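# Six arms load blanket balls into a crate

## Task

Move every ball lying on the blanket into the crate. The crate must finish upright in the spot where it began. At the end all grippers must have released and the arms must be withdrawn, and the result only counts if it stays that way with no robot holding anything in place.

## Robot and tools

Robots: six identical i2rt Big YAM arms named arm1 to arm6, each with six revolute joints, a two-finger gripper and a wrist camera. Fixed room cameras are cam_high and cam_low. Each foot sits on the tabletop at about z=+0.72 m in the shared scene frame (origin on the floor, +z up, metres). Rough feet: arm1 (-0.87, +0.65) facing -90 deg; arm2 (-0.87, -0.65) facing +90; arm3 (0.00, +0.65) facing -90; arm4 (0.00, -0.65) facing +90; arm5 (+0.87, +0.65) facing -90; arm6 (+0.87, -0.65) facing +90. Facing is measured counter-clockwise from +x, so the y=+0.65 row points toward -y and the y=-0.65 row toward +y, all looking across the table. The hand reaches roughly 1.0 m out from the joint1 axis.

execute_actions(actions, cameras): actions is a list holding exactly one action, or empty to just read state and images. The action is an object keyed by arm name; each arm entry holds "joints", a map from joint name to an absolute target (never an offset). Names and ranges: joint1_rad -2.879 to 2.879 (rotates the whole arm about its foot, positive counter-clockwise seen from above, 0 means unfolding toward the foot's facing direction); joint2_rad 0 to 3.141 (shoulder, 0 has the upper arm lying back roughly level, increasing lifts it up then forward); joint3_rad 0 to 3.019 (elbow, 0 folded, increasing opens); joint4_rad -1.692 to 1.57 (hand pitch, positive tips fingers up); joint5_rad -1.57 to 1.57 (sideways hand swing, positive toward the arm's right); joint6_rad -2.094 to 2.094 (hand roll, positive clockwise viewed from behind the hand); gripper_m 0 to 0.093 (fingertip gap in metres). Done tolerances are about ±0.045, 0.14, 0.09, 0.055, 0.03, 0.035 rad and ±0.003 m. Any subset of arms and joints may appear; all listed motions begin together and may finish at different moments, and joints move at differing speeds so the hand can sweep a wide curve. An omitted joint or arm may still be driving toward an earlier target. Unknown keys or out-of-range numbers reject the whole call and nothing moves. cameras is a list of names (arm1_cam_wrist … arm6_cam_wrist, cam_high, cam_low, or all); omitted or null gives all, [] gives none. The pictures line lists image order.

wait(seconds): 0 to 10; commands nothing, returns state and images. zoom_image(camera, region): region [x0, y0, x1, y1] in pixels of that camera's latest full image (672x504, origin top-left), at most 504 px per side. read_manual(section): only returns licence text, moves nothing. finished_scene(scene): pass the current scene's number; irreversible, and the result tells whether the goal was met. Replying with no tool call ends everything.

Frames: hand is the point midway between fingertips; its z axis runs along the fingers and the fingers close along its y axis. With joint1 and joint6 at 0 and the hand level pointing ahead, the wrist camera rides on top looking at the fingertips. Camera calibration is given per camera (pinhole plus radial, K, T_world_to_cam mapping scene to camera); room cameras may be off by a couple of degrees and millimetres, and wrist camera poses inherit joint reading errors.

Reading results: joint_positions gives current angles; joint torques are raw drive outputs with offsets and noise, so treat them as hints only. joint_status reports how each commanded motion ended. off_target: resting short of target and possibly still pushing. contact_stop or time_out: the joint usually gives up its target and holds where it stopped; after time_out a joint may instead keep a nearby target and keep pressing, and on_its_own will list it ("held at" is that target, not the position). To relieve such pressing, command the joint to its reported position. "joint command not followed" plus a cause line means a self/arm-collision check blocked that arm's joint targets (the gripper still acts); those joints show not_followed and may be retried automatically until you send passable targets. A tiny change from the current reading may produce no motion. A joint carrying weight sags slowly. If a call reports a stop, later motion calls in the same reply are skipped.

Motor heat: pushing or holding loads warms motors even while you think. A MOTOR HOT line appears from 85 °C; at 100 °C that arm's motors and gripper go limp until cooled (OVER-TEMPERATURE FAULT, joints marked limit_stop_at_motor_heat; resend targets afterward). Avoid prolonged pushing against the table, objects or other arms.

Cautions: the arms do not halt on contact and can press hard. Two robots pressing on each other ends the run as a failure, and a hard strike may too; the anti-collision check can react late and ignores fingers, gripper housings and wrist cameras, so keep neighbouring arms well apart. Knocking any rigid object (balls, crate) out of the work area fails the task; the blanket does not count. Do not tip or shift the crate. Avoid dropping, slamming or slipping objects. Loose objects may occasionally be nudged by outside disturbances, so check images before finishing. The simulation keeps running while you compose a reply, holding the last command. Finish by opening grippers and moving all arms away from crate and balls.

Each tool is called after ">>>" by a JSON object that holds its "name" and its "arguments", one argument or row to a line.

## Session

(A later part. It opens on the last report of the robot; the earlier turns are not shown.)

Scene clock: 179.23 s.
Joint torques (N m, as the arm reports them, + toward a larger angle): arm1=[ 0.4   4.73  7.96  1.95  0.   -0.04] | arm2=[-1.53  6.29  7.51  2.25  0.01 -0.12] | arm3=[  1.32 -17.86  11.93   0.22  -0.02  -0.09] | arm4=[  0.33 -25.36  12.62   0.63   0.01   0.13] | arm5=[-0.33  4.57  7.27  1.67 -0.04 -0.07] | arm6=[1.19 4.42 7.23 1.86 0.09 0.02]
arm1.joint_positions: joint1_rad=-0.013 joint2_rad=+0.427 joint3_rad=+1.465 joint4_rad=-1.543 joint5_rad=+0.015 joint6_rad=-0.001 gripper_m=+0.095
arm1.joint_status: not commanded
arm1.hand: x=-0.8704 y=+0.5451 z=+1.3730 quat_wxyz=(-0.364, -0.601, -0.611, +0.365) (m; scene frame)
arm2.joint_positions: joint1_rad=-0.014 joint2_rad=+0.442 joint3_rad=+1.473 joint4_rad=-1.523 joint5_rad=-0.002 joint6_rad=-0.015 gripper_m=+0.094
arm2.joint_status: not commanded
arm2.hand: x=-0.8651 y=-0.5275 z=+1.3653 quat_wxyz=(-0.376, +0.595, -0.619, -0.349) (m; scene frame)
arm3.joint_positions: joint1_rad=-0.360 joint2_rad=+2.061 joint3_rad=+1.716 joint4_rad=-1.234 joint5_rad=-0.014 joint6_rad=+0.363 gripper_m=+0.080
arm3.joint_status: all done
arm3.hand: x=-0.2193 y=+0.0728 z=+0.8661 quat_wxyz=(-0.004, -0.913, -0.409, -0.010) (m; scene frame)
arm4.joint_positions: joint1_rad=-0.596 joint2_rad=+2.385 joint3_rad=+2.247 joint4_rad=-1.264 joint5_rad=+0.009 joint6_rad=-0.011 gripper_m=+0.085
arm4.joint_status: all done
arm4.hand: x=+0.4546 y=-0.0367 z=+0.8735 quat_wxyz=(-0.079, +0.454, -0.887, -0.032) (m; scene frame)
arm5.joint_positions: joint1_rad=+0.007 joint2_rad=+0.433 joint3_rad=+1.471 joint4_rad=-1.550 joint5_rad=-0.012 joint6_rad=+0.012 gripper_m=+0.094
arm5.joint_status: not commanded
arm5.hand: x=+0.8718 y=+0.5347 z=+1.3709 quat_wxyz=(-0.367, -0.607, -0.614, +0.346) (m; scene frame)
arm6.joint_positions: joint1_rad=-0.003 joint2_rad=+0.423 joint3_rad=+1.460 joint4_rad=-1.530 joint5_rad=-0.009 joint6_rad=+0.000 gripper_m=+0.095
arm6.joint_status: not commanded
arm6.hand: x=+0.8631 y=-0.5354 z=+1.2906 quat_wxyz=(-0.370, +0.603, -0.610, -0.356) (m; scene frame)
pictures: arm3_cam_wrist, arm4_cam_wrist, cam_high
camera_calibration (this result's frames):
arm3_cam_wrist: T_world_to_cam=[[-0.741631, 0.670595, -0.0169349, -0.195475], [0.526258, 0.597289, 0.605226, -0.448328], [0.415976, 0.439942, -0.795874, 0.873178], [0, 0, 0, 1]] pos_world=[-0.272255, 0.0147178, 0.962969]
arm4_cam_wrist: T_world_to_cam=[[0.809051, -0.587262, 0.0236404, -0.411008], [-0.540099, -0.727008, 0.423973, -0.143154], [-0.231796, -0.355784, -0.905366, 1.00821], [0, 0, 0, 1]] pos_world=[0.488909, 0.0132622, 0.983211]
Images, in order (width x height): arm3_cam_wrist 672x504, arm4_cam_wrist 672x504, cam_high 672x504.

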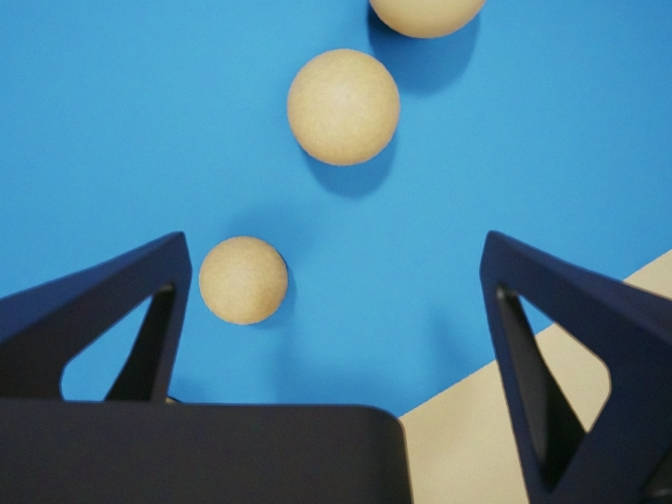

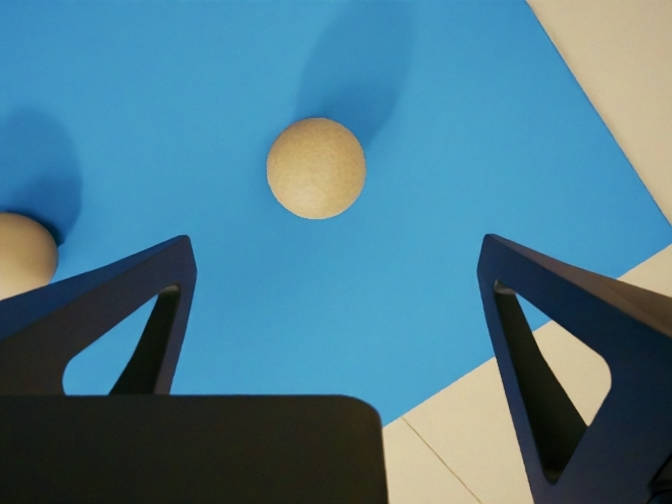

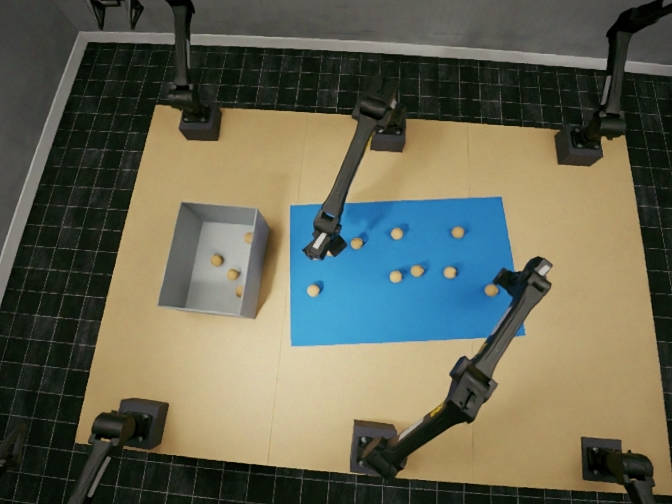

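>>> {"name": "execute_actions", "arguments": {
  "actions": [
    {"arm3":{"joints":{"joint2_rad":2.245,"joint3_rad":1.63,"joint4_rad":-0.975}},"arm4":{"joints":{"joint1_rad":-0.577,"joint2_rad":2.51,"joint3_rad":2.105,"joint4_rad":-1.015}}}
  ],
  "cameras": ["arm3_cam_wrist","arm4_cam_wrist"]
}}

Scene clock: 191.33 s.
Joint torques (N m, as the arm reports them, + toward a larger angle): arm1=[ 0.12  4.73  8.02  1.94  0.   -0.04] | arm2=[-1.49  6.29  7.51  2.26  0.01 -0.12] | arm3=[  1.18 -17.9    8.39   1.18   0.05  -0.07] | arm4=[  0.47 -25.99   8.73   1.3    0.16   0.11] | arm5=[-0.17  4.67  7.27  1.7  -0.04 -0.06] | arm6=[0.91 4.79 7.11 1.61 0.11 0.05]
arm1.joint_positions: joint1_rad=-0.013 joint2_rad=+0.427 joint3_rad=+1.465 joint4_rad=-1.543 joint5_rad=+0.015 joint6_rad=-0.001 gripper_m=+0.095
arm1.joint_status: not commanded
arm1.hand: x=-0.8704 y=+0.5451 z=+1.3730 quat_wxyz=(-0.364, -0.601, -0.611, +0.365) (m; scene frame)
arm2.joint_positions: joint1_rad=-0.014 joint2_rad=+0.442 joint3_rad=+1.473 joint4_rad=-1.523 joint5_rad=-0.002 joint6_rad=-0.015 gripper_m=+0.094
arm2.joint_status: not commanded
arm2.hand: x=-0.8651 y=-0.5275 z=+1.3653 quat_wxyz=(-0.376, +0.595, -0.619, -0.349) (m; scene frame)
arm3.joint_positions: joint1_rad=-0.363 joint2_rad=+2.217 joint3_rad=+1.637 joint4_rad=-0.987 joint5_rad=-0.016 joint6_rad=+0.363 gripper_m=+0.080
arm3.joint_status: all done
arm3.hand: x=-0.2228 y=+0.0668 z=+0.7453 quat_wxyz=(-0.009, -0.913, -0.407, -0.006) (m; scene frame)
arm4.joint_positions: joint1_rad=-0.580 joint2_rad=+2.496 joint3_rad=+2.117 joint4_rad=-1.024 joint5_rad=+0.007 joint6_rad=-0.008 gripper_m=+0.085
arm4.joint_status: all done
arm4.hand: x=+0.4438 y=-0.0317 z=+0.7479 quat_wxyz=(-0.078, +0.460, -0.884, -0.033) (m; scene frame)
arm5.joint_positions: joint1_rad=+0.007 joint2_rad=+0.433 joint3_rad=+1.471 joint4_rad=-1.550 joint5_rad=-0.012 joint6_rad=+0.012 gripper_m=+0.094
arm5.joint_status: not commanded
arm5.hand: x=+0.8718 y=+0.5347 z=+1.3709 quat_wxyz=(-0.367, -0.607, -0.614, +0.346) (m; scene frame)
arm6.joint_positions: joint1_rad=-0.003 joint2_rad=+0.423 joint3_rad=+1.460 joint4_rad=-1.530 joint5_rad=-0.009 joint6_rad=+0.000 gripper_m=+0.095
arm6.joint_status: not commanded
arm6.hand: x=+0.8631 y=-0.5354 z=+1.2906 quat_wxyz=(-0.370, +0.603, -0.610, -0.356) (m; scene frame)
pictures: arm3_cam_wrist, arm4_cam_wrist
camera_calibration (this result's frames):
arm3_cam_wrist: T_world_to_cam=[[-0.739337, 0.67296, -0.0224804, -0.191554], [0.529963, 0.602182, 0.59709, -0.363317], [0.415355, 0.429537, -0.80186, 0.786148], [0, 0, 0, 1]] pos_world=[-0.275609, 0.0100117, 0.843007]
arm4_cam_wrist: T_world_to_cam=[[0.817121, -0.576082, 0.0210139, -0.39762], [-0.52884, -0.734608, 0.425064, -0.0981058], [-0.229435, -0.358442, -0.90492, 0.892293], [0, 0, 0, 1]] pos_world=[0.477744, 0.0187038, 0.85751]
Images, in order (width x height): arm3_cam_wrist 672x504, arm4_cam_wrist 672x504.

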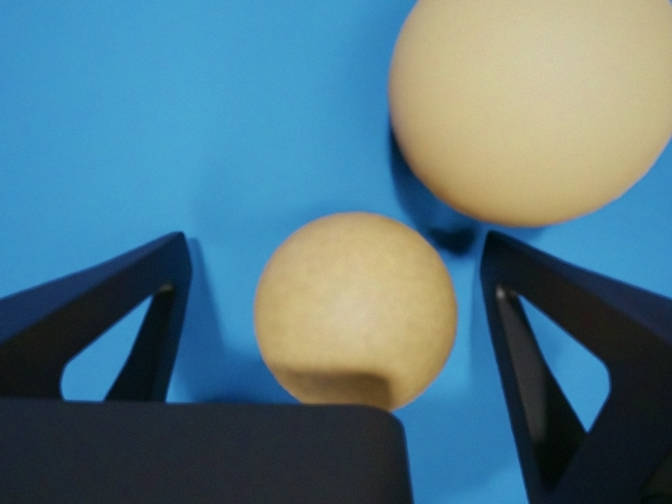

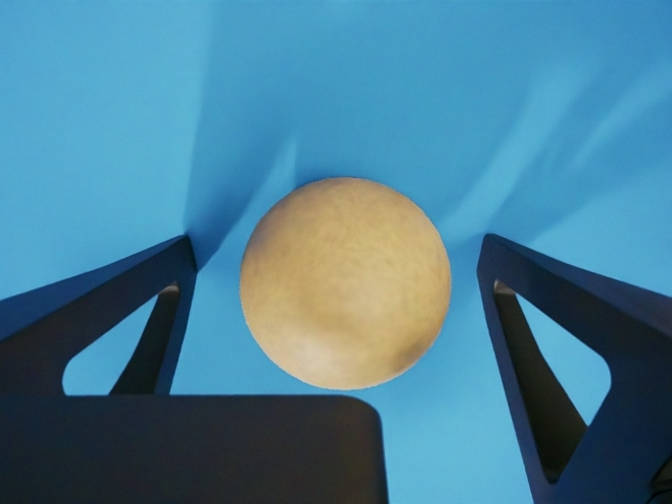

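>>> {"name": "execute_actions", "arguments": {
  "actions": [
    {"arm3":{"joints":{"gripper_m":0.035}},"arm4":{"joints":{"gripper_m":0.035}}}
  ],
  "cameras": []
}}

>>> {"name": "execute_actions", "arguments": {
  "actions": [
    {"arm3":{"joints":{"joint2_rad":1.3,"joint4_rad":-0.989,"joint6_rad":0}},"arm4":{"joints":{"joint2_rad":1.3,"joint4_rad":-0.843,"joint6_rad":0}}}
  ],
  "cameras": []
}}

>>> {"name": "execute_actions", "arguments": {
  "actions": [
    {"arm3":{"joints":{"joint1_rad":-0.8,"joint3_rad":2.26}},"arm4":{"joints":{"joint1_rad":0.9,"joint3_rad":1.98}}}
  ],
  "cameras": []
}}

>>> {"name": "execute_actions", "arguments": {
  "actions": [
    {"arm3":{"joints":{"joint2_rad":2.27}},"arm4":{"joints":{"joint2_rad":2.14}}}
  ],
  "cameras": ["cam_high"]
}}

>>> {"name": "execute_actions", "arguments": {
  "actions": [
    {"arm3":{"joints":{"gripper_m":0.08}},"arm4":{"joints":{"gripper_m":0.085}}}
  ],
  "cameras": []
}}

>>> {"name": "execute_actions", "arguments": {
  "actions": [
    {"arm3":{"joints":{"joint2_rad":1.35}},"arm4":{"joints":{"joint2_rad":1.35}}}
  ],
  "cameras": []
}}

>>> {"name": "execute_actions", "arguments": {
  "actions": [
    {"arm3":{"joints":{"joint1_rad":-0.4,"joint3_rad":1.995,"joint4_rad":-1.35}},"arm4":{"joints":{"joint1_rad":-0.37,"joint3_rad":2.065,"joint4_rad":-1.227}}}
  ],
  "cameras": []
}}

>>> {"name": "execute_actions", "arguments": {
  "actions": [
    {"arm3":{"joints":{"joint2_rad":2.23}},"arm4":{"joints":{"joint2_rad":2.279}}}
  ],
  "cameras": ["arm3_cam_wrist","arm4_cam_wrist","cam_high"]
}}

Scene clock: 207.60 s.
Joint torques (N m, as the arm reports them, + toward a larger angle): arm1=[ 0.1   4.72  7.94  1.92  0.   -0.04] | arm2=[-1.48  6.28  7.5   2.23  0.01 -0.12] | arm3=[  1.55 -18.     8.38   1.19   0.01  -0.09] | arm4=[  0.46 -25.9    8.57   1.22   0.16   0.11] | arm5=[-0.19  4.67  7.3   1.66 -0.04 -0.06] | arm6=[0.47 4.05 7.33 1.83 0.13 0.03]
arm1.joint_positions: joint1_rad=-0.013 joint2_rad=+0.427 joint3_rad=+1.465 joint4_rad=-1.543 joint5_rad=+0.015 joint6_rad=-0.001 gripper_m=+0.095
arm1.joint_status: not commanded
arm1.hand: x=-0.8704 y=+0.5451 z=+1.3730 quat_wxyz=(-0.364, -0.601, -0.611, +0.365) (m; scene frame)
arm2.joint_positions: joint1_rad=-0.014 joint2_rad=+0.442 joint3_rad=+1.473 joint4_rad=-1.523 joint5_rad=-0.002 joint6_rad=-0.015 gripper_m=+0.094
arm2.joint_status: not commanded
arm2.hand: x=-0.8651 y=-0.5275 z=+1.3653 quat_wxyz=(-0.376, +0.595, -0.619, -0.349) (m; scene frame)
arm3.joint_positions: joint1_rad=-0.363 joint2_rad=+2.217 joint3_rad=+1.637 joint4_rad=-0.987 joint5_rad=-0.015 joint6_rad=+0.363 gripper_m=+0.047
arm3.joint_status: gripper_m off_target (ended at +0.047, target +0.035)
arm3.hand: x=-0.2229 y=+0.0669 z=+0.7453 quat_wxyz=(-0.008, -0.913, -0.407, -0.006) (m; scene frame)
arm4.joint_positions: joint1_rad=-0.578 joint2_rad=+2.496 joint3_rad=+2.117 joint4_rad=-1.024 joint5_rad=+0.006 joint6_rad=-0.008 gripper_m=+0.047
arm4.joint_status: gripper_m off_target (ended at +0.047, target +0.035)
arm4.hand: x=+0.4425 y=-0.0308 z=+0.7479 quat_wxyz=(-0.078, +0.461, -0.884, -0.034) (m; scene frame)
arm5.joint_positions: joint1_rad=+0.007 joint2_rad=+0.433 joint3_rad=+1.471 joint4_rad=-1.550 joint5_rad=-0.012 joint6_rad=+0.012 gripper_m=+0.094
arm5.joint_status: not commanded
arm5.hand: x=+0.8718 y=+0.5347 z=+1.3709 quat_wxyz=(-0.367, -0.607, -0.614, +0.346) (m; scene frame)
arm6.joint_positions: joint1_rad=-0.003 joint2_rad=+0.423 joint3_rad=+1.460 joint4_rad=-1.530 joint5_rad=-0.009 joint6_rad=+0.000 gripper_m=+0.095
arm6.joint_status: not commanded
arm6.hand: x=+0.8631 y=-0.5354 z=+1.2906 quat_wxyz=(-0.370, +0.603, -0.610, -0.356) (m; scene frame)
pictures: none
No camera images: the call's "cameras" was empty. Leave "cameras" out to get every camera's image.

Scene clock: 210.03 s.
Joint torques (N m, as the arm reports them, + toward a larger angle): arm1=[ 0.32  4.76  7.96  1.94  0.01 -0.03] | arm2=[-1.48  6.25  7.51  2.23  0.01 -0.12] | arm3=[  1.5  -10.36  11.84   2.29   0.    -0.25] | arm4=[ 0.41 -8.11  9.54  2.25  0.14  0.1 ] | arm5=[-0.14  4.69  7.3   1.68 -0.04 -0.06] | arm6=[0.73 3.69 7.26 1.72 0.08 0.04]
arm1.joint_positions: joint1_rad=-0.013 joint2_rad=+0.427 joint3_rad=+1.465 joint4_rad=-1.543 joint5_rad=+0.015 joint6_rad=-0.001 gripper_m=+0.095
arm1.joint_status: not commanded
arm1.hand: x=-0.8704 y=+0.5451 z=+1.3730 quat_wxyz=(-0.364, -0.601, -0.611, +0.365) (m; scene frame)
arm2.joint_positions: joint1_rad=-0.014 joint2_rad=+0.442 joint3_rad=+1.473 joint4_rad=-1.523 joint5_rad=-0.002 joint6_rad=-0.015 gripper_m=+0.094
arm2.joint_status: not commanded
arm2.hand: x=-0.8651 y=-0.5275 z=+1.3653 quat_wxyz=(-0.376, +0.595, -0.619, -0.349) (m; scene frame)
arm3.joint_positions: joint1_rad=-0.363 joint2_rad=+1.304 joint3_rad=+1.629 joint4_rad=-0.987 joint5_rad=-0.015 joint6_rad=+0.008 gripper_m=+0.047
arm3.joint_status: all done
arm3.hand: x=-0.1962 y=+0.1435 z=+1.2934 quat_wxyz=(-0.257, -0.742, -0.507, +0.356) (m; scene frame)
arm4.joint_positions: joint1_rad=-0.578 joint2_rad=+1.300 joint3_rad=+2.101 joint4_rad=-0.842 joint5_rad=+0.006 joint6_rad=-0.008 gripper_m=+0.047
arm4.joint_status: all done
arm4.hand: x=+0.2856 y=-0.2440 z=+1.6049 quat_wxyz=(-0.619, +0.333, -0.639, -0.312) (m; scene frame)
arm5.joint_positions: joint1_rad=+0.007 joint2_rad=+0.433 joint3_rad=+1.471 joint4_rad=-1.550 joint5_rad=-0.012 joint6_rad=+0.012 gripper_m=+0.094
arm5.joint_status: not commanded
arm5.hand: x=+0.8718 y=+0.5347 z=+1.3709 quat_wxyz=(-0.367, -0.607, -0.614, +0.346) (m; scene frame)
arm6.joint_positions: joint1_rad=-0.003 joint2_rad=+0.423 joint3_rad=+1.460 joint4_rad=-1.530 joint5_rad=-0.009 joint6_rad=+0.000 gripper_m=+0.095
arm6.joint_status: not commanded
arm6.hand: x=+0.8631 y=-0.5354 z=+1.2906 quat_wxyz=(-0.370, +0.603, -0.610, -0.356) (m; scene frame)
pictures: none
No camera images: the call's "cameras" was empty. Leave "cameras" out to get every camera's image.

Scene clock: 211.90 s.
Joint torques (N m, as the arm reports them, + toward a larger angle): arm1=[ 0.44  4.75  7.87  2.03  0.02 -0.05] | arm2=[-1.48  6.24  7.51  2.25  0.01 -0.12] | arm3=[ 2.16 -7.19  9.11  2.54 -0.14 -0.26] | arm4=[  0.02 -11.11   9.82   2.14   0.09   0.11] | arm5=[-0.14  4.67  7.26  1.67 -0.04 -0.06] | arm6=[0.86 4.09 7.17 1.73 0.13 0.03]
arm1.joint_positions: joint1_rad=-0.013 joint2_rad=+0.427 joint3_rad=+1.465 joint4_rad=-1.543 joint5_rad=+0.015 joint6_rad=-0.001 gripper_m=+0.095
arm1.joint_status: not commanded
arm1.hand: x=-0.8704 y=+0.5451 z=+1.3730 quat_wxyz=(-0.364, -0.601, -0.611, +0.365) (m; scene frame)
arm2.joint_positions: joint1_rad=-0.014 joint2_rad=+0.442 joint3_rad=+1.473 joint4_rad=-1.523 joint5_rad=-0.002 joint6_rad=-0.015 gripper_m=+0.094
arm2.joint_status: not commanded
arm2.hand: x=-0.8651 y=-0.5275 z=+1.3653 quat_wxyz=(-0.376, +0.595, -0.619, -0.349) (m; scene frame)
arm3.joint_positions: joint1_rad=-0.804 joint2_rad=+1.303 joint3_rad=+2.250 joint4_rad=-0.988 joint5_rad=-0.012 joint6_rad=+0.006 gripper_m=+0.047
arm3.joint_status: all done
arm3.hand: x=-0.3327 y=+0.3362 z=+1.6215 quat_wxyz=(-0.264, -0.670, -0.268, +0.640) (m; scene frame)
arm4.joint_positions: joint1_rad=+0.903 joint2_rad=+1.309 joint3_rad=+1.982 joint4_rad=-0.842 joint5_rad=+0.008 joint6_rad=-0.008 gripper_m=+0.047
arm4.joint_status: all done
arm4.hand: x=-0.4058 y=-0.3027 z=+1.5341 quat_wxyz=(-0.229, +0.719, -0.264, -0.601) (m; scene frame)
arm5.joint_positions: joint1_rad=+0.007 joint2_rad=+0.433 joint3_rad=+1.471 joint4_rad=-1.550 joint5_rad=-0.012 joint6_rad=+0.012 gripper_m=+0.094
arm5.joint_status: not commanded
arm5.hand: x=+0.8718 y=+0.5347 z=+1.3709 quat_wxyz=(-0.367, -0.607, -0.614, +0.346) (m; scene frame)
arm6.joint_positions: joint1_rad=-0.003 joint2_rad=+0.423 joint3_rad=+1.460 joint4_rad=-1.530 joint5_rad=-0.009 joint6_rad=+0.000 gripper_m=+0.095
arm6.joint_status: not commanded
arm6.hand: x=+0.8631 y=-0.5354 z=+1.2906 quat_wxyz=(-0.370, +0.603, -0.610, -0.356) (m; scene frame)
pictures: none
No camera images: the call's "cameras" was empty. Leave "cameras" out to get every camera's image.

Scene clock: 214.00 s.
Joint torques (N m, as the arm reports them, + toward a larger angle): arm1=[ 0.54  4.76  7.94  1.93  0.   -0.02] | arm2=[-1.48  6.28  7.5   2.25  0.01 -0.12] | arm3=[  1.89 -20.96  14.97   1.79  -0.14  -0.25] | arm4=[ -0.05 -23.72  13.03   1.59   0.08   0.1 ] | arm5=[-0.18  4.66  7.29  1.68 -0.04 -0.06] | arm6=[0.81 4.43 7.21 1.84 0.11 0.05]
arm1.joint_positions: joint1_rad=-0.013 joint2_rad=+0.427 joint3_rad=+1.465 joint4_rad=-1.543 joint5_rad=+0.015 joint6_rad=-0.001 gripper_m=+0.095
arm1.joint_status: not commanded
arm1.hand: x=-0.8704 y=+0.5451 z=+1.3730 quat_wxyz=(-0.364, -0.601, -0.611, +0.365) (m; scene frame)
arm2.joint_positions: joint1_rad=-0.014 joint2_rad=+0.442 joint3_rad=+1.473 joint4_rad=-1.523 joint5_rad=-0.002 joint6_rad=-0.015 gripper_m=+0.094
arm2.joint_status: not commanded
arm2.hand: x=-0.8651 y=-0.5275 z=+1.3653 quat_wxyz=(-0.376, +0.595, -0.619, -0.349) (m; scene frame)
arm3.joint_positions: joint1_rad=-0.804 joint2_rad=+2.243 joint3_rad=+2.226 joint4_rad=-0.988 joint5_rad=-0.012 joint6_rad=+0.006 gripper_m=+0.047
arm3.joint_status: all done
arm3.hand: x=-0.5969 y=+0.0806 z=+0.9778 quat_wxyz=(-0.112, -0.892, -0.355, +0.255) (m; scene frame)
arm4.joint_positions: joint1_rad=+0.903 joint2_rad=+2.131 joint3_rad=+1.957 joint4_rad=-0.845 joint5_rad=+0.008 joint6_rad=-0.008 gripper_m=+0.047
arm4.joint_status: all done
arm4.hand: x=-0.5968 y=-0.1380 z=+0.9623 quat_wxyz=(-0.099, +0.904, -0.330, -0.251) (m; scene frame)
arm5.joint_positions: joint1_rad=+0.007 joint2_rad=+0.433 joint3_rad=+1.471 joint4_rad=-1.550 joint5_rad=-0.012 joint6_rad=+0.012 gripper_m=+0.094
arm5.joint_status: not commanded
arm5.hand: x=+0.8718 y=+0.5347 z=+1.3709 quat_wxyz=(-0.367, -0.607, -0.614, +0.346) (m; scene frame)
arm6.joint_positions: joint1_rad=-0.003 joint2_rad=+0.423 joint3_rad=+1.460 joint4_rad=-1.530 joint5_rad=-0.009 joint6_rad=+0.000 gripper_m=+0.095
arm6.joint_status: not commanded
arm6.hand: x=+0.8631 y=-0.5354 z=+1.2906 quat_wxyz=(-0.370, +0.603, -0.610, -0.356) (m; scene frame)
pictures: cam_high
Images, in order (width x height): cam_high 672x504.

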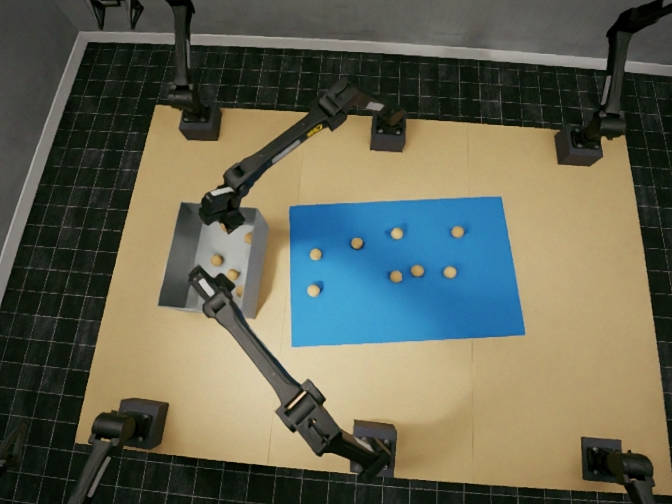

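Scene clock: 214.60 s.
Joint torques (N m, as the arm reports them, + toward a larger angle): arm1=[ 0.46  4.98  7.99  1.99  0.01 -0.04] | arm2=[-1.49  6.27  7.5   2.26  0.01 -0.12] | arm3=[  1.96 -21.06  15.01   1.81  -0.13  -0.23] | arm4=[ -0.04 -23.7   13.11   1.6    0.09   0.1 ] | arm5=[-0.15  4.61  7.3   1.68 -0.04 -0.07] | arm6=[ 0.74  3.95  7.11  1.67  0.09 -0.01]
arm1.joint_positions: joint1_rad=-0.013 joint2_rad=+0.427 joint3_rad=+1.465 joint4_rad=-1.543 joint5_rad=+0.015 joint6_rad=-0.001 gripper_m=+0.095
arm1.joint_status: not commanded
arm1.hand: x=-0.8704 y=+0.5451 z=+1.3730 quat_wxyz=(-0.364, -0.601, -0.611, +0.365) (m; scene frame)
arm2.joint_positions: joint1_rad=-0.014 joint2_rad=+0.442 joint3_rad=+1.473 joint4_rad=-1.523 joint5_rad=-0.002 joint6_rad=-0.015 gripper_m=+0.094
arm2.joint_status: not commanded
arm2.hand: x=-0.8651 y=-0.5275 z=+1.3653 quat_wxyz=(-0.376, +0.595, -0.619, -0.349) (m; scene frame)
arm3.joint_positions: joint1_rad=-0.804 joint2_rad=+2.243 joint3_rad=+2.226 joint4_rad=-0.988 joint5_rad=-0.012 joint6_rad=+0.006 gripper_m=+0.080
arm3.joint_status: all done
arm3.hand: x=-0.5969 y=+0.0806 z=+0.9778 quat_wxyz=(-0.112, -0.892, -0.355, +0.255) (m; scene frame)
arm4.joint_positions: joint1_rad=+0.903 joint2_rad=+2.131 joint3_rad=+1.957 joint4_rad=-0.845 joint5_rad=+0.008 joint6_rad=-0.008 gripper_m=+0.085
arm4.joint_status: all done
arm4.hand: x=-0.5968 y=-0.1380 z=+0.9623 quat_wxyz=(-0.099, +0.904, -0.330, -0.251) (m; scene frame)
arm5.joint_positions: joint1_rad=+0.007 joint2_rad=+0.433 joint3_rad=+1.471 joint4_rad=-1.550 joint5_rad=-0.012 joint6_rad=+0.012 gripper_m=+0.094
arm5.joint_status: not commanded
arm5.hand: x=+0.8718 y=+0.5347 z=+1.3709 quat_wxyz=(-0.367, -0.607, -0.614, +0.346) (m; scene frame)
arm6.joint_positions: joint1_rad=-0.003 joint2_rad=+0.423 joint3_rad=+1.460 joint4_rad=-1.530 joint5_rad=-0.009 joint6_rad=+0.000 gripper_m=+0.095
arm6.joint_status: not commanded
arm6.hand: x=+0.8631 y=-0.5354 z=+1.2906 quat_wxyz=(-0.370, +0.603, -0.610, -0.356) (m; scene frame)
pictures: none
No camera images: the call's "cameras" was empty. Leave "cameras" out to get every camera's image.

Scene clock: 217.07 s.
Joint torques (N m, as the arm reports them, + toward a larger angle): arm1=[ 0.31  4.91  7.97  1.86  0.01 -0.04] | arm2=[-1.49  6.29  7.5   2.25  0.01 -0.12] | arm3=[ 1.85 -6.8   9.92  2.64 -0.12 -0.25] | arm4=[  0.01 -10.67  10.31   2.14   0.09   0.1 ] | arm5=[-0.13  4.7   7.28  1.68 -0.05 -0.06] | arm6=[0.34 3.98 7.22 1.69 0.12 0.01]
arm1.joint_positions: joint1_rad=-0.013 joint2_rad=+0.427 joint3_rad=+1.465 joint4_rad=-1.543 joint5_rad=+0.015 joint6_rad=-0.001 gripper_m=+0.095
arm1.joint_status: not commanded
arm1.hand: x=-0.8704 y=+0.5451 z=+1.3730 quat_wxyz=(-0.364, -0.601, -0.611, +0.365) (m; scene frame)
arm2.joint_positions: joint1_rad=-0.014 joint2_rad=+0.442 joint3_rad=+1.473 joint4_rad=-1.523 joint5_rad=-0.002 joint6_rad=-0.015 gripper_m=+0.094
arm2.joint_status: not commanded
arm2.hand: x=-0.8651 y=-0.5275 z=+1.3653 quat_wxyz=(-0.376, +0.595, -0.619, -0.349) (m; scene frame)
arm3.joint_positions: joint1_rad=-0.804 joint2_rad=+1.337 joint3_rad=+2.245 joint4_rad=-0.988 joint5_rad=-0.012 joint6_rad=+0.006 gripper_m=+0.080
arm3.joint_status: all done
arm3.hand: x=-0.3506 y=+0.3190 z=+1.6034 quat_wxyz=(-0.259, -0.683, -0.273, +0.626) (m; scene frame)
arm4.joint_positions: joint1_rad=+0.903 joint2_rad=+1.350 joint3_rad=+1.977 joint4_rad=-0.845 joint5_rad=+0.008 joint6_rad=-0.008 gripper_m=+0.085
arm4.joint_status: all done
arm4.hand: x=-0.4240 y=-0.2870 z=+1.5091 quat_wxyz=(-0.222, +0.734, -0.269, -0.583) (m; scene frame)
arm5.joint_positions: joint1_rad=+0.007 joint2_rad=+0.433 joint3_rad=+1.471 joint4_rad=-1.550 joint5_rad=-0.012 joint6_rad=+0.012 gripper_m=+0.094
arm5.joint_status: not commanded
arm5.hand: x=+0.8718 y=+0.5347 z=+1.3709 quat_wxyz=(-0.367, -0.607, -0.614, +0.346) (m; scene frame)
arm6.joint_positions: joint1_rad=-0.003 joint2_rad=+0.423 joint3_rad=+1.460 joint4_rad=-1.530 joint5_rad=-0.009 joint6_rad=+0.000 gripper_m=+0.095
arm6.joint_status: not commanded
arm6.hand: x=+0.8631 y=-0.5354 z=+1.2906 quat_wxyz=(-0.370, +0.603, -0.610, -0.356) (m; scene frame)
pictures: none
No camera images: the call's "cameras" was empty. Leave "cameras" out to get every camera's image.

Scene clock: 218.70 s.
Joint torques (N m, as the arm reports them, + toward a larger angle): arm1=[ 0.41  4.7   7.94  1.9   0.01 -0.04] | arm2=[-1.45  6.29  7.51  2.25  0.01 -0.12] | arm3=[ 1.54 -9.2  11.27  1.57 -0.05 -0.22] | arm4=[  0.58 -11.48  14.97   1.61   0.     0.11] | arm5=[-0.18  4.63  7.26  1.67 -0.04 -0.07] | arm6=[0.31 4.04 7.23 1.91 0.14 0.01]
arm1.joint_positions: joint1_rad=-0.013 joint2_rad=+0.427 joint3_rad=+1.465 joint4_rad=-1.543 joint5_rad=+0.015 joint6_rad=-0.001 gripper_m=+0.095
arm1.joint_status: not commanded
arm1.hand: x=-0.8704 y=+0.5451 z=+1.3730 quat_wxyz=(-0.364, -0.601, -0.611, +0.365) (m; scene frame)
arm2.joint_positions: joint1_rad=-0.014 joint2_rad=+0.442 joint3_rad=+1.473 joint4_rad=-1.523 joint5_rad=-0.002 joint6_rad=-0.015 gripper_m=+0.094
arm2.joint_status: not commanded
arm2.hand: x=-0.8651 y=-0.5275 z=+1.3653 quat_wxyz=(-0.376, +0.595, -0.619, -0.349) (m; scene frame)
arm3.joint_positions: joint1_rad=-0.396 joint2_rad=+1.345 joint3_rad=+1.985 joint4_rad=-1.335 joint5_rad=-0.014 joint6_rad=+0.006 gripper_m=+0.080
arm3.joint_status: all done
arm3.hand: x=-0.1957 y=+0.1918 z=+1.3941 quat_wxyz=(-0.242, -0.756, -0.499, +0.348) (m; scene frame)
arm4.joint_positions: joint1_rad=-0.373 joint2_rad=+1.362 joint3_rad=+2.010 joint4_rad=-1.218 joint5_rad=+0.009 joint6_rad=-0.008 gripper_m=+0.085
arm4.joint_status: all done
arm4.hand: x=+0.2080 y=-0.1723 z=+1.4394 quat_wxyz=(-0.406, +0.482, -0.733, -0.256) (m; scene frame)
arm5.joint_positions: joint1_rad=+0.007 joint2_rad=+0.433 joint3_rad=+1.471 joint4_rad=-1.550 joint5_rad=-0.012 joint6_rad=+0.012 gripper_m=+0.094
arm5.joint_status: not commanded
arm5.hand: x=+0.8718 y=+0.5347 z=+1.3709 quat_wxyz=(-0.367, -0.607, -0.614, +0.346) (m; scene frame)
arm6.joint_positions: joint1_rad=-0.003 joint2_rad=+0.423 joint3_rad=+1.460 joint4_rad=-1.530 joint5_rad=-0.009 joint6_rad=+0.000 gripper_m=+0.095
arm6.joint_status: not commanded
arm6.hand: x=+0.8631 y=-0.5354 z=+1.2906 quat_wxyz=(-0.370, +0.603, -0.610, -0.356) (m; scene frame)
pictures: none
No camera images: the call's "cameras" was empty. Leave "cameras" out to get every camera's image.

Scene clock: 220.60 s.
Joint torques (N m, as the arm reports them, + toward a larger angle): arm1=[ 0.44  4.73  7.92  1.98  0.02 -0.05] | arm2=[-1.5   6.26  7.5   2.25  0.01 -0.12] | arm3=[  1.04 -19.58  12.75   0.19  -0.08  -0.24] | arm4=[  0.49 -23.89  11.62   0.55   0.     0.11] | arm5=[-0.18  4.63  7.27  1.67 -0.04 -0.06] | arm6=[1.04 3.66 7.15 1.7  0.11 0.02]
arm1.joint_positions: joint1_rad=-0.013 joint2_rad=+0.427 joint3_rad=+1.465 joint4_rad=-1.543 joint5_rad=+0.015 joint6_rad=-0.001 gripper_m=+0.095
arm1.joint_status: not commanded
arm1.hand: x=-0.8704 y=+0.5451 z=+1.3730 quat_wxyz=(-0.364, -0.601, -0.611, +0.365) (m; scene frame)
arm2.joint_positions: joint1_rad=-0.014 joint2_rad=+0.442 joint3_rad=+1.473 joint4_rad=-1.523 joint5_rad=-0.002 joint6_rad=-0.015 gripper_m=+0.094
arm2.joint_status: not commanded
arm2.hand: x=-0.8651 y=-0.5275 z=+1.3653 quat_wxyz=(-0.376, +0.595, -0.619, -0.349) (m; scene frame)
arm3.joint_positions: joint1_rad=-0.396 joint2_rad=+2.212 joint3_rad=+1.971 joint4_rad=-1.339 joint5_rad=-0.014 joint6_rad=+0.006 gripper_m=+0.080
arm3.joint_status: all done
arm3.hand: x=-0.2610 y=+0.0314 z=+0.8652 quat_wxyz=(-0.005, -0.836, -0.549, -0.009) (m; scene frame)
arm4.joint_positions: joint1_rad=-0.373 joint2_rad=+2.271 joint3_rad=+2.045 joint4_rad=-1.223 joint5_rad=+0.009 joint6_rad=-0.008 gripper_m=+0.085
arm4.joint_status: all done
arm4.hand: x=+0.2905 y=+0.0088 z=+0.8732 quat_wxyz=(-0.055, +0.550, -0.833, -0.027) (m; scene frame)
arm5.joint_positions: joint1_rad=+0.007 joint2_rad=+0.433 joint3_rad=+1.471 joint4_rad=-1.550 joint5_rad=-0.012 joint6_rad=+0.012 gripper_m=+0.094
arm5.joint_status: not commanded
arm5.hand: x=+0.8718 y=+0.5347 z=+1.3709 quat_wxyz=(-0.367, -0.607, -0.614, +0.346) (m; scene frame)
arm6.joint_positions: joint1_rad=-0.003 joint2_rad=+0.423 joint3_rad=+1.460 joint4_rad=-1.530 joint5_rad=-0.009 joint6_rad=+0.000 gripper_m=+0.095
arm6.joint_status: not commanded
arm6.hand: x=+0.8631 y=-0.5354 z=+1.2906 quat_wxyz=(-0.370, +0.603, -0.610, -0.356) (m; scene frame)
pictures: arm3_cam_wrist, arm4_cam_wrist, cam_high
camera_calibration (this result's frames):
arm3_cam_wrist: T_world_to_cam=[[-0.9152, 0.402454, -0.0209803, -0.231988], [0.310126, 0.736576, 0.601064, -0.458357], [0.257354, 0.543587, -0.798925, 0.866019], [0, 0, 0, 1]] pos_world=[-0.29304, -0.0397777, 0.962519]
arm4_cam_wrist: T_world_to_cam=[[0.918246, -0.395308, 0.0235681, -0.284861], [-0.359742, -0.807792, 0.466966, -0.287773], [-0.165557, -0.437269, -0.883961, 0.948863], [0, 0, 0, 1]] pos_world=[0.31514, 0.0698399, 0.979852]
Images, in order (width x height): arm3_cam_wrist 672x504, arm4_cam_wrist 672x504, cam_high 672x504.

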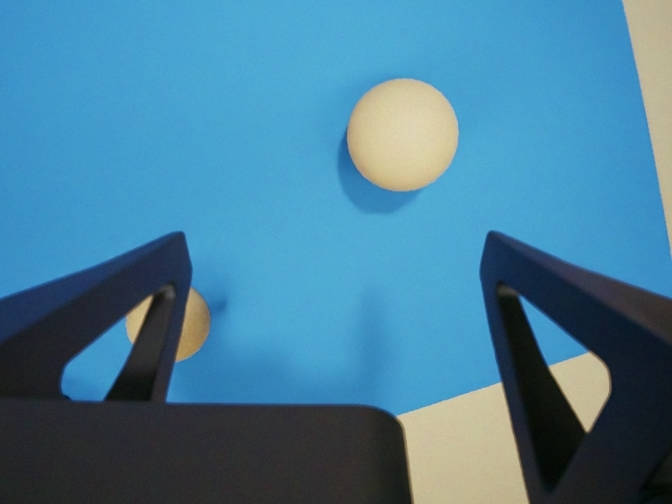

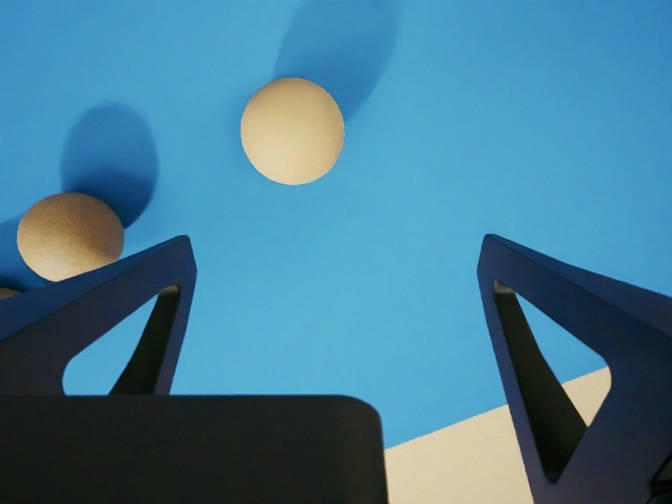

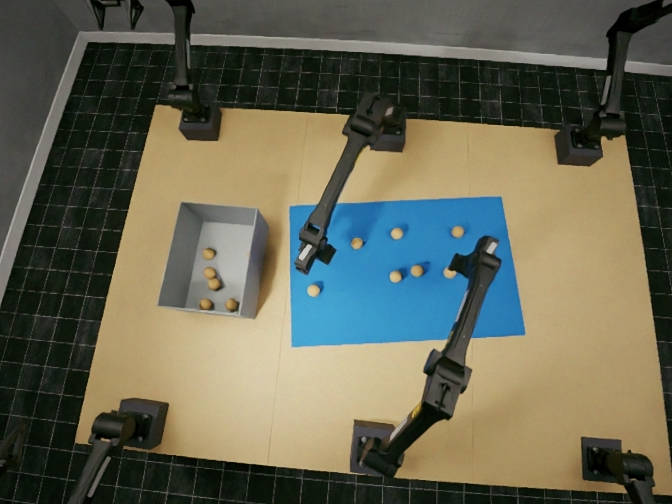

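>>> {"name": "execute_actions", "arguments": {
  "actions": [
    {"arm3":{"joints":{"joint1_rad":-0.452}},"arm4":{"joints":{"joint1_rad":-0.333}}}
  ],
  "cameras": []
}}

>>> {"name": "execute_actions", "arguments": {
  "actions": [
    {"arm3":{"joints":{"joint2_rad":2.335,"joint3_rad":1.8,"joint4_rad":-1.055}},"arm4":{"joints":{"joint2_rad":2.452,"joint3_rad":2.005,"joint4_rad":-1.023}}}
  ],
  "cameras": ["arm3_cam_wrist","arm4_cam_wrist"]
}}

Scene clock: 230.73 s.
Joint torques (N m, as the arm reports them, + toward a larger angle): arm1=[ 0.4   4.83  7.95  1.96  0.01 -0.06] | arm2=[-1.49  6.24  7.51  2.25  0.01 -0.12] | arm3=[  2.37 -19.79  12.73   0.19  -0.06  -0.25] | arm4=[ -0.07 -24.41  11.95   0.51   0.     0.11] | arm5=[-0.2   4.66  7.28  1.67 -0.04 -0.06] | arm6=[0.76 4.15 7.23 1.59 0.15 0.03]
arm1.joint_positions: joint1_rad=-0.013 joint2_rad=+0.427 joint3_rad=+1.465 joint4_rad=-1.543 joint5_rad=+0.015 joint6_rad=-0.001 gripper_m=+0.095
arm1.joint_status: not commanded
arm1.hand: x=-0.8704 y=+0.5451 z=+1.3730 quat_wxyz=(-0.364, -0.601, -0.611, +0.365) (m; scene frame)
arm2.joint_positions: joint1_rad=-0.014 joint2_rad=+0.442 joint3_rad=+1.473 joint4_rad=-1.523 joint5_rad=-0.002 joint6_rad=-0.015 gripper_m=+0.094
arm2.joint_status: not commanded
arm2.hand: x=-0.8651 y=-0.5275 z=+1.3653 quat_wxyz=(-0.376, +0.595, -0.619, -0.349) (m; scene frame)
arm3.joint_positions: joint1_rad=-0.458 joint2_rad=+2.212 joint3_rad=+1.971 joint4_rad=-1.339 joint5_rad=-0.014 joint6_rad=+0.006 gripper_m=+0.080
arm3.joint_status: all done
arm3.hand: x=-0.2989 y=+0.0488 z=+0.8650 quat_wxyz=(-0.006, -0.852, -0.523, -0.009) (m; scene frame)
arm4.joint_positions: joint1_rad=-0.329 joint2_rad=+2.271 joint3_rad=+2.045 joint4_rad=-1.223 joint5_rad=+0.009 joint6_rad=-0.008 gripper_m=+0.085
arm4.joint_status: all done
arm4.hand: x=+0.2608 y=+0.0211 z=+0.8730 quat_wxyz=(-0.055, +0.568, -0.821, -0.028) (m; scene frame)
arm5.joint_positions: joint1_rad=+0.007 joint2_rad=+0.433 joint3_rad=+1.471 joint4_rad=-1.550 joint5_rad=-0.012 joint6_rad=+0.012 gripper_m=+0.094
arm5.joint_status: not commanded
arm5.hand: x=+0.8718 y=+0.5347 z=+1.3709 quat_wxyz=(-0.367, -0.607, -0.614, +0.346) (m; scene frame)
arm6.joint_positions: joint1_rad=-0.003 joint2_rad=+0.423 joint3_rad=+1.460 joint4_rad=-1.530 joint5_rad=-0.009 joint6_rad=+0.000 gripper_m=+0.095
arm6.joint_status: not commanded
arm6.hand: x=+0.8631 y=-0.5354 z=+1.2906 quat_wxyz=(-0.370, +0.603, -0.610, -0.356) (m; scene frame)
pictures: none
No camera images: the call's "cameras" was empty. Leave "cameras" out to get every camera's image.

Scene clock: 231.97 s.
Joint torques (N m, as the arm reports them, + toward a larger angle): arm1=[ 0.37  4.91  7.92  1.91  0.   -0.04] | arm2=[-1.52  6.25  7.5   2.24  0.01 -0.12] | arm3=[  2.21 -19.26   8.79   1.27  -0.09  -0.23] | arm4=[ -0.28 -25.37   8.59   1.09   0.1    0.09] | arm5=[-0.19  4.64  7.26  1.67 -0.04 -0.06] | arm6=[0.75 4.27 7.   1.65 0.11 0.01]
arm1.joint_positions: joint1_rad=-0.013 joint2_rad=+0.427 joint3_rad=+1.465 joint4_rad=-1.543 joint5_rad=+0.015 joint6_rad=-0.001 gripper_m=+0.095
arm1.joint_status: not commanded
arm1.hand: x=-0.8704 y=+0.5451 z=+1.3730 quat_wxyz=(-0.364, -0.601, -0.611, +0.365) (m; scene frame)
arm2.joint_positions: joint1_rad=-0.014 joint2_rad=+0.442 joint3_rad=+1.473 joint4_rad=-1.523 joint5_rad=-0.002 joint6_rad=-0.015 gripper_m=+0.094
arm2.joint_status: not commanded
arm2.hand: x=-0.8651 y=-0.5275 z=+1.3653 quat_wxyz=(-0.376, +0.595, -0.619, -0.349) (m; scene frame)
arm3.joint_positions: joint1_rad=-0.458 joint2_rad=+2.306 joint3_rad=+1.807 joint4_rad=-1.069 joint5_rad=-0.013 joint6_rad=+0.006 gripper_m=+0.080
arm3.joint_status: all done
arm3.hand: x=-0.2945 y=+0.0568 z=+0.7456 quat_wxyz=(-0.008, -0.852, -0.523, -0.003) (m; scene frame)
arm4.joint_positions: joint1_rad=-0.331 joint2_rad=+2.440 joint3_rad=+2.015 joint4_rad=-1.031 joint5_rad=+0.007 joint6_rad=-0.007 gripper_m=+0.085
arm4.joint_status: all done
arm4.hand: x=+0.2663 y=+0.0307 z=+0.7475 quat_wxyz=(-0.051, +0.567, -0.822, -0.027) (m; scene frame)
arm5.joint_positions: joint1_rad=+0.007 joint2_rad=+0.433 joint3_rad=+1.471 joint4_rad=-1.550 joint5_rad=-0.012 joint6_rad=+0.012 gripper_m=+0.094
arm5.joint_status: not commanded
arm5.hand: x=+0.8718 y=+0.5347 z=+1.3709 quat_wxyz=(-0.367, -0.607, -0.614, +0.346) (m; scene frame)
arm6.joint_positions: joint1_rad=-0.003 joint2_rad=+0.423 joint3_rad=+1.460 joint4_rad=-1.530 joint5_rad=-0.009 joint6_rad=+0.000 gripper_m=+0.095
arm6.joint_status: not commanded
arm6.hand: x=+0.8631 y=-0.5354 z=+1.2906 quat_wxyz=(-0.370, +0.603, -0.610, -0.356) (m; scene frame)
pictures: arm3_cam_wrist, arm4_cam_wrist
camera_calibration (this result's frames):
arm3_cam_wrist: T_world_to_cam=[[-0.888527, 0.45839, -0.0199821, -0.271446], [0.359125, 0.721901, 0.591514, -0.372349], [0.285569, 0.5184, -0.806047, 0.780277], [0, 0, 0, 1]] pos_world=[-0.33029, -0.0112685, 0.843766]
arm4_cam_wrist: T_world_to_cam=[[0.934083, -0.35643, 0.0211272, -0.254601], [-0.323271, -0.819096, 0.473896, -0.23463], [-0.151606, -0.449488, -0.880327, 0.837337], [0, 0, 0, 1]] pos_world=[0.288915, 0.0934413, 0.8537]
Images, in order (width x height): arm3_cam_wrist 672x504, arm4_cam_wrist 672x504.

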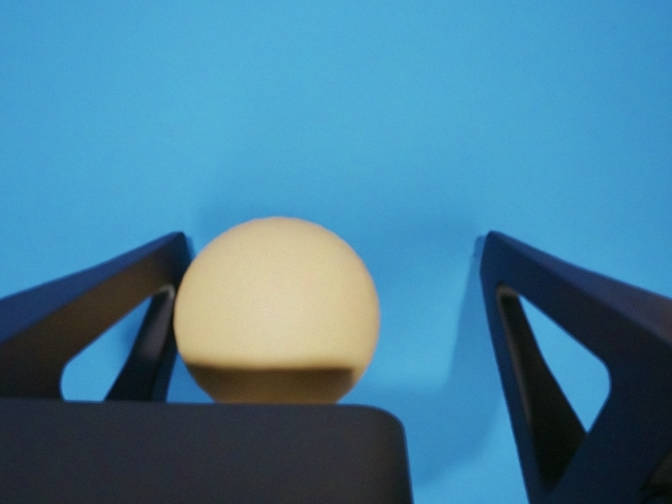

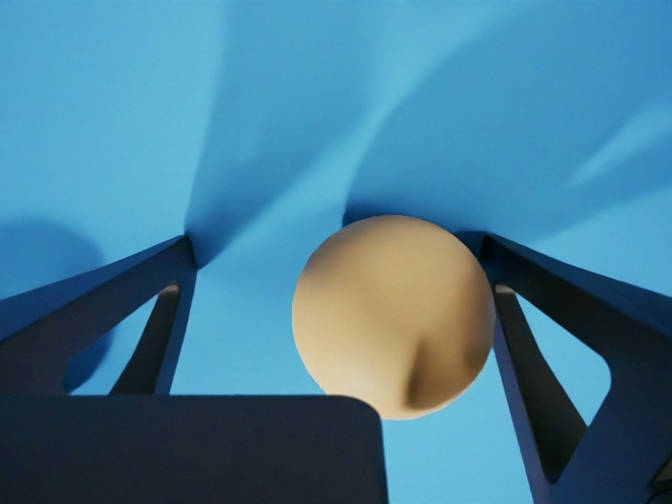

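>>> {"name": "execute_actions", "arguments": {
  "actions": [
    {"arm3":{"joints":{"joint1_rad":-0.428}},"arm4":{"joints":{"joint1_rad":-0.356}}}
  ],
  "cameras": []
}}

>>> {"name": "execute_actions", "arguments": {
  "actions": [
    {"arm3":{"joints":{"gripper_m":0.035}},"arm4":{"joints":{"gripper_m":0.035}}}
  ],
  "cameras": ["arm3_cam_wrist","arm4_cam_wrist"]
}}

Scene clock: 238.63 s.
Joint torques (N m, as the arm reports them, + toward a larger angle): arm1=[ 0.13  4.65  7.94  1.95  0.01 -0.04] | arm2=[-1.53  6.24  7.51  2.26  0.01 -0.12] | arm3=[  2.11 -19.03   8.92   1.2   -0.09  -0.24] | arm4=[ -0.22 -24.99   8.45   1.09   0.1    0.1 ] | arm5=[-0.19  4.59  7.29  1.67 -0.04 -0.06] | arm6=[0.67 4.47 7.17 1.7  0.09 0.  ]
arm1.joint_positions: joint1_rad=-0.013 joint2_rad=+0.427 joint3_rad=+1.465 joint4_rad=-1.543 joint5_rad=+0.015 joint6_rad=-0.001 gripper_m=+0.095
arm1.joint_status: not commanded
arm1.hand: x=-0.8704 y=+0.5451 z=+1.3730 quat_wxyz=(-0.364, -0.601, -0.611, +0.365) (m; scene frame)
arm2.joint_positions: joint1_rad=-0.014 joint2_rad=+0.442 joint3_rad=+1.473 joint4_rad=-1.523 joint5_rad=-0.002 joint6_rad=-0.015 gripper_m=+0.094
arm2.joint_status: not commanded
arm2.hand: x=-0.8651 y=-0.5275 z=+1.3653 quat_wxyz=(-0.376, +0.595, -0.619, -0.349) (m; scene frame)
arm3.joint_positions: joint1_rad=-0.431 joint2_rad=+2.306 joint3_rad=+1.807 joint4_rad=-1.069 joint5_rad=-0.013 joint6_rad=+0.006 gripper_m=+0.080
arm3.joint_status: all done
arm3.hand: x=-0.2788 y=+0.0492 z=+0.7457 quat_wxyz=(-0.008, -0.845, -0.534, -0.004) (m; scene frame)
arm4.joint_positions: joint1_rad=-0.355 joint2_rad=+2.440 joint3_rad=+2.015 joint4_rad=-1.031 joint5_rad=+0.007 joint6_rad=-0.007 gripper_m=+0.085
arm4.joint_status: all done
arm4.hand: x=+0.2826 y=+0.0242 z=+0.7476 quat_wxyz=(-0.051, +0.557, -0.828, -0.026) (m; scene frame)
arm5.joint_positions: joint1_rad=+0.007 joint2_rad=+0.433 joint3_rad=+1.471 joint4_rad=-1.550 joint5_rad=-0.012 joint6_rad=+0.012 gripper_m=+0.094
arm5.joint_status: not commanded
arm5.hand: x=+0.8718 y=+0.5347 z=+1.3709 quat_wxyz=(-0.367, -0.607, -0.614, +0.346) (m; scene frame)
arm6.joint_positions: joint1_rad=-0.003 joint2_rad=+0.423 joint3_rad=+1.460 joint4_rad=-1.530 joint5_rad=-0.009 joint6_rad=+0.000 gripper_m=+0.095
arm6.joint_status: not commanded
arm6.hand: x=+0.8631 y=-0.5354 z=+1.2906 quat_wxyz=(-0.370, +0.603, -0.610, -0.356) (m; scene frame)
pictures: none
No camera images: the call's "cameras" was empty. Leave "cameras" out to get every camera's image.

Scene clock: 239.23 s.
Joint torques (N m, as the arm reports them, + toward a larger angle): arm1=[ 0.26  4.95  7.95  1.94  0.01 -0.04] | arm2=[-1.49  6.27  7.51  2.25  0.01 -0.12] | arm3=[  1.84 -19.15   8.89   1.28  -0.07  -0.23] | arm4=[  0.23 -25.2    8.45   1.09   0.09   0.09] | arm5=[-0.19  4.57  7.28  1.7  -0.05 -0.07] | arm6=[1.27 4.27 7.12 1.8  0.11 0.07]
arm1.joint_positions: joint1_rad=-0.013 joint2_rad=+0.427 joint3_rad=+1.465 joint4_rad=-1.543 joint5_rad=+0.015 joint6_rad=-0.001 gripper_m=+0.095
arm1.joint_status: not commanded
arm1.hand: x=-0.8704 y=+0.5451 z=+1.3730 quat_wxyz=(-0.364, -0.601, -0.611, +0.365) (m; scene frame)
arm2.joint_positions: joint1_rad=-0.014 joint2_rad=+0.442 joint3_rad=+1.473 joint4_rad=-1.523 joint5_rad=-0.002 joint6_rad=-0.015 gripper_m=+0.094
arm2.joint_status: not commanded
arm2.hand: x=-0.8651 y=-0.5275 z=+1.3653 quat_wxyz=(-0.376, +0.595, -0.619, -0.349) (m; scene frame)
arm3.joint_positions: joint1_rad=-0.431 joint2_rad=+2.306 joint3_rad=+1.807 joint4_rad=-1.069 joint5_rad=-0.013 joint6_rad=+0.006 gripper_m=+0.047
arm3.joint_status: gripper_m off_target (ended at +0.047, target +0.035)
arm3.hand: x=-0.2787 y=+0.0492 z=+0.7457 quat_wxyz=(-0.009, -0.845, -0.534, -0.004) (m; scene frame)
arm4.joint_positions: joint1_rad=-0.355 joint2_rad=+2.440 joint3_rad=+2.015 joint4_rad=-1.031 joint5_rad=+0.008 joint6_rad=-0.007 gripper_m=+0.045
arm4.joint_status: gripper_m off_target (ended at +0.045, target +0.035)
arm4.hand: x=+0.2827 y=+0.0241 z=+0.7476 quat_wxyz=(-0.051, +0.557, -0.828, -0.026) (m; scene frame)
arm5.joint_positions: joint1_rad=+0.007 joint2_rad=+0.433 joint3_rad=+1.471 joint4_rad=-1.550 joint5_rad=-0.012 joint6_rad=+0.012 gripper_m=+0.094
arm5.joint_status: not commanded
arm5.hand: x=+0.8718 y=+0.5347 z=+1.3709 quat_wxyz=(-0.367, -0.607, -0.614, +0.346) (m; scene frame)
arm6.joint_positions: joint1_rad=-0.003 joint2_rad=+0.423 joint3_rad=+1.460 joint4_rad=-1.530 joint5_rad=-0.009 joint6_rad=+0.000 gripper_m=+0.095
arm6.joint_status: not commanded
arm6.hand: x=+0.8631 y=-0.5354 z=+1.2906 quat_wxyz=(-0.370, +0.603, -0.610, -0.356) (m; scene frame)
pictures: arm3_cam_wrist, arm4_cam_wrist
camera_calibration (this result's frames):
arm3_cam_wrist: T_world_to_cam=[[-0.900443, 0.434496, -0.0203672, -0.255815], [0.33955, 0.731402, 0.591403, -0.378433], [0.271859, 0.525609, -0.806119, 0.775651], [0, 0, 0, 1]] pos_world=[-0.312718, -0.0197523, 0.843863]
arm4_cam_wrist: T_world_to_cam=[[0.925223, -0.378813, 0.021501, -0.269463], [-0.343083, -0.811063, 0.473783, -0.229316], [-0.162037, -0.445732, -0.880379, 0.839821], [0, 0, 0, 1]] pos_world=[0.306721, 0.0862698, 0.853801]
Images, in order (width x height): arm3_cam_wrist 672x504, arm4_cam_wrist 672x504.

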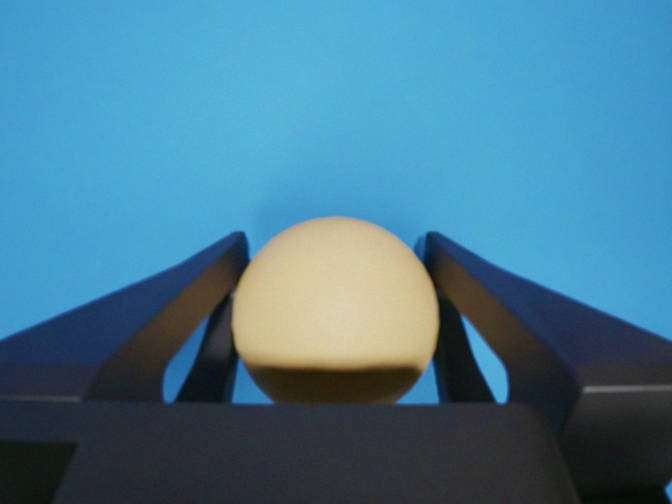

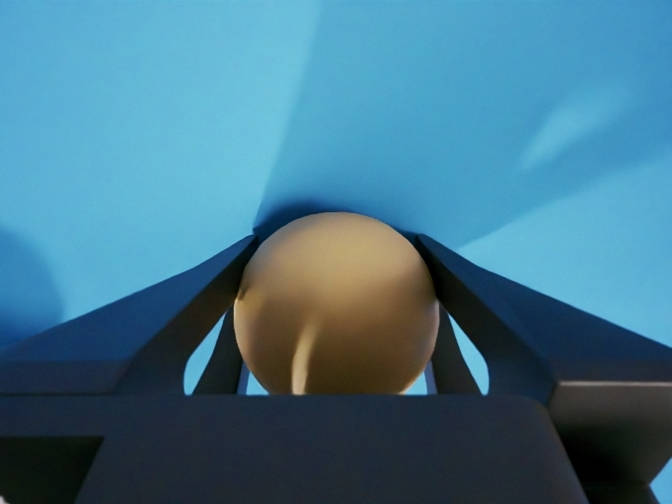

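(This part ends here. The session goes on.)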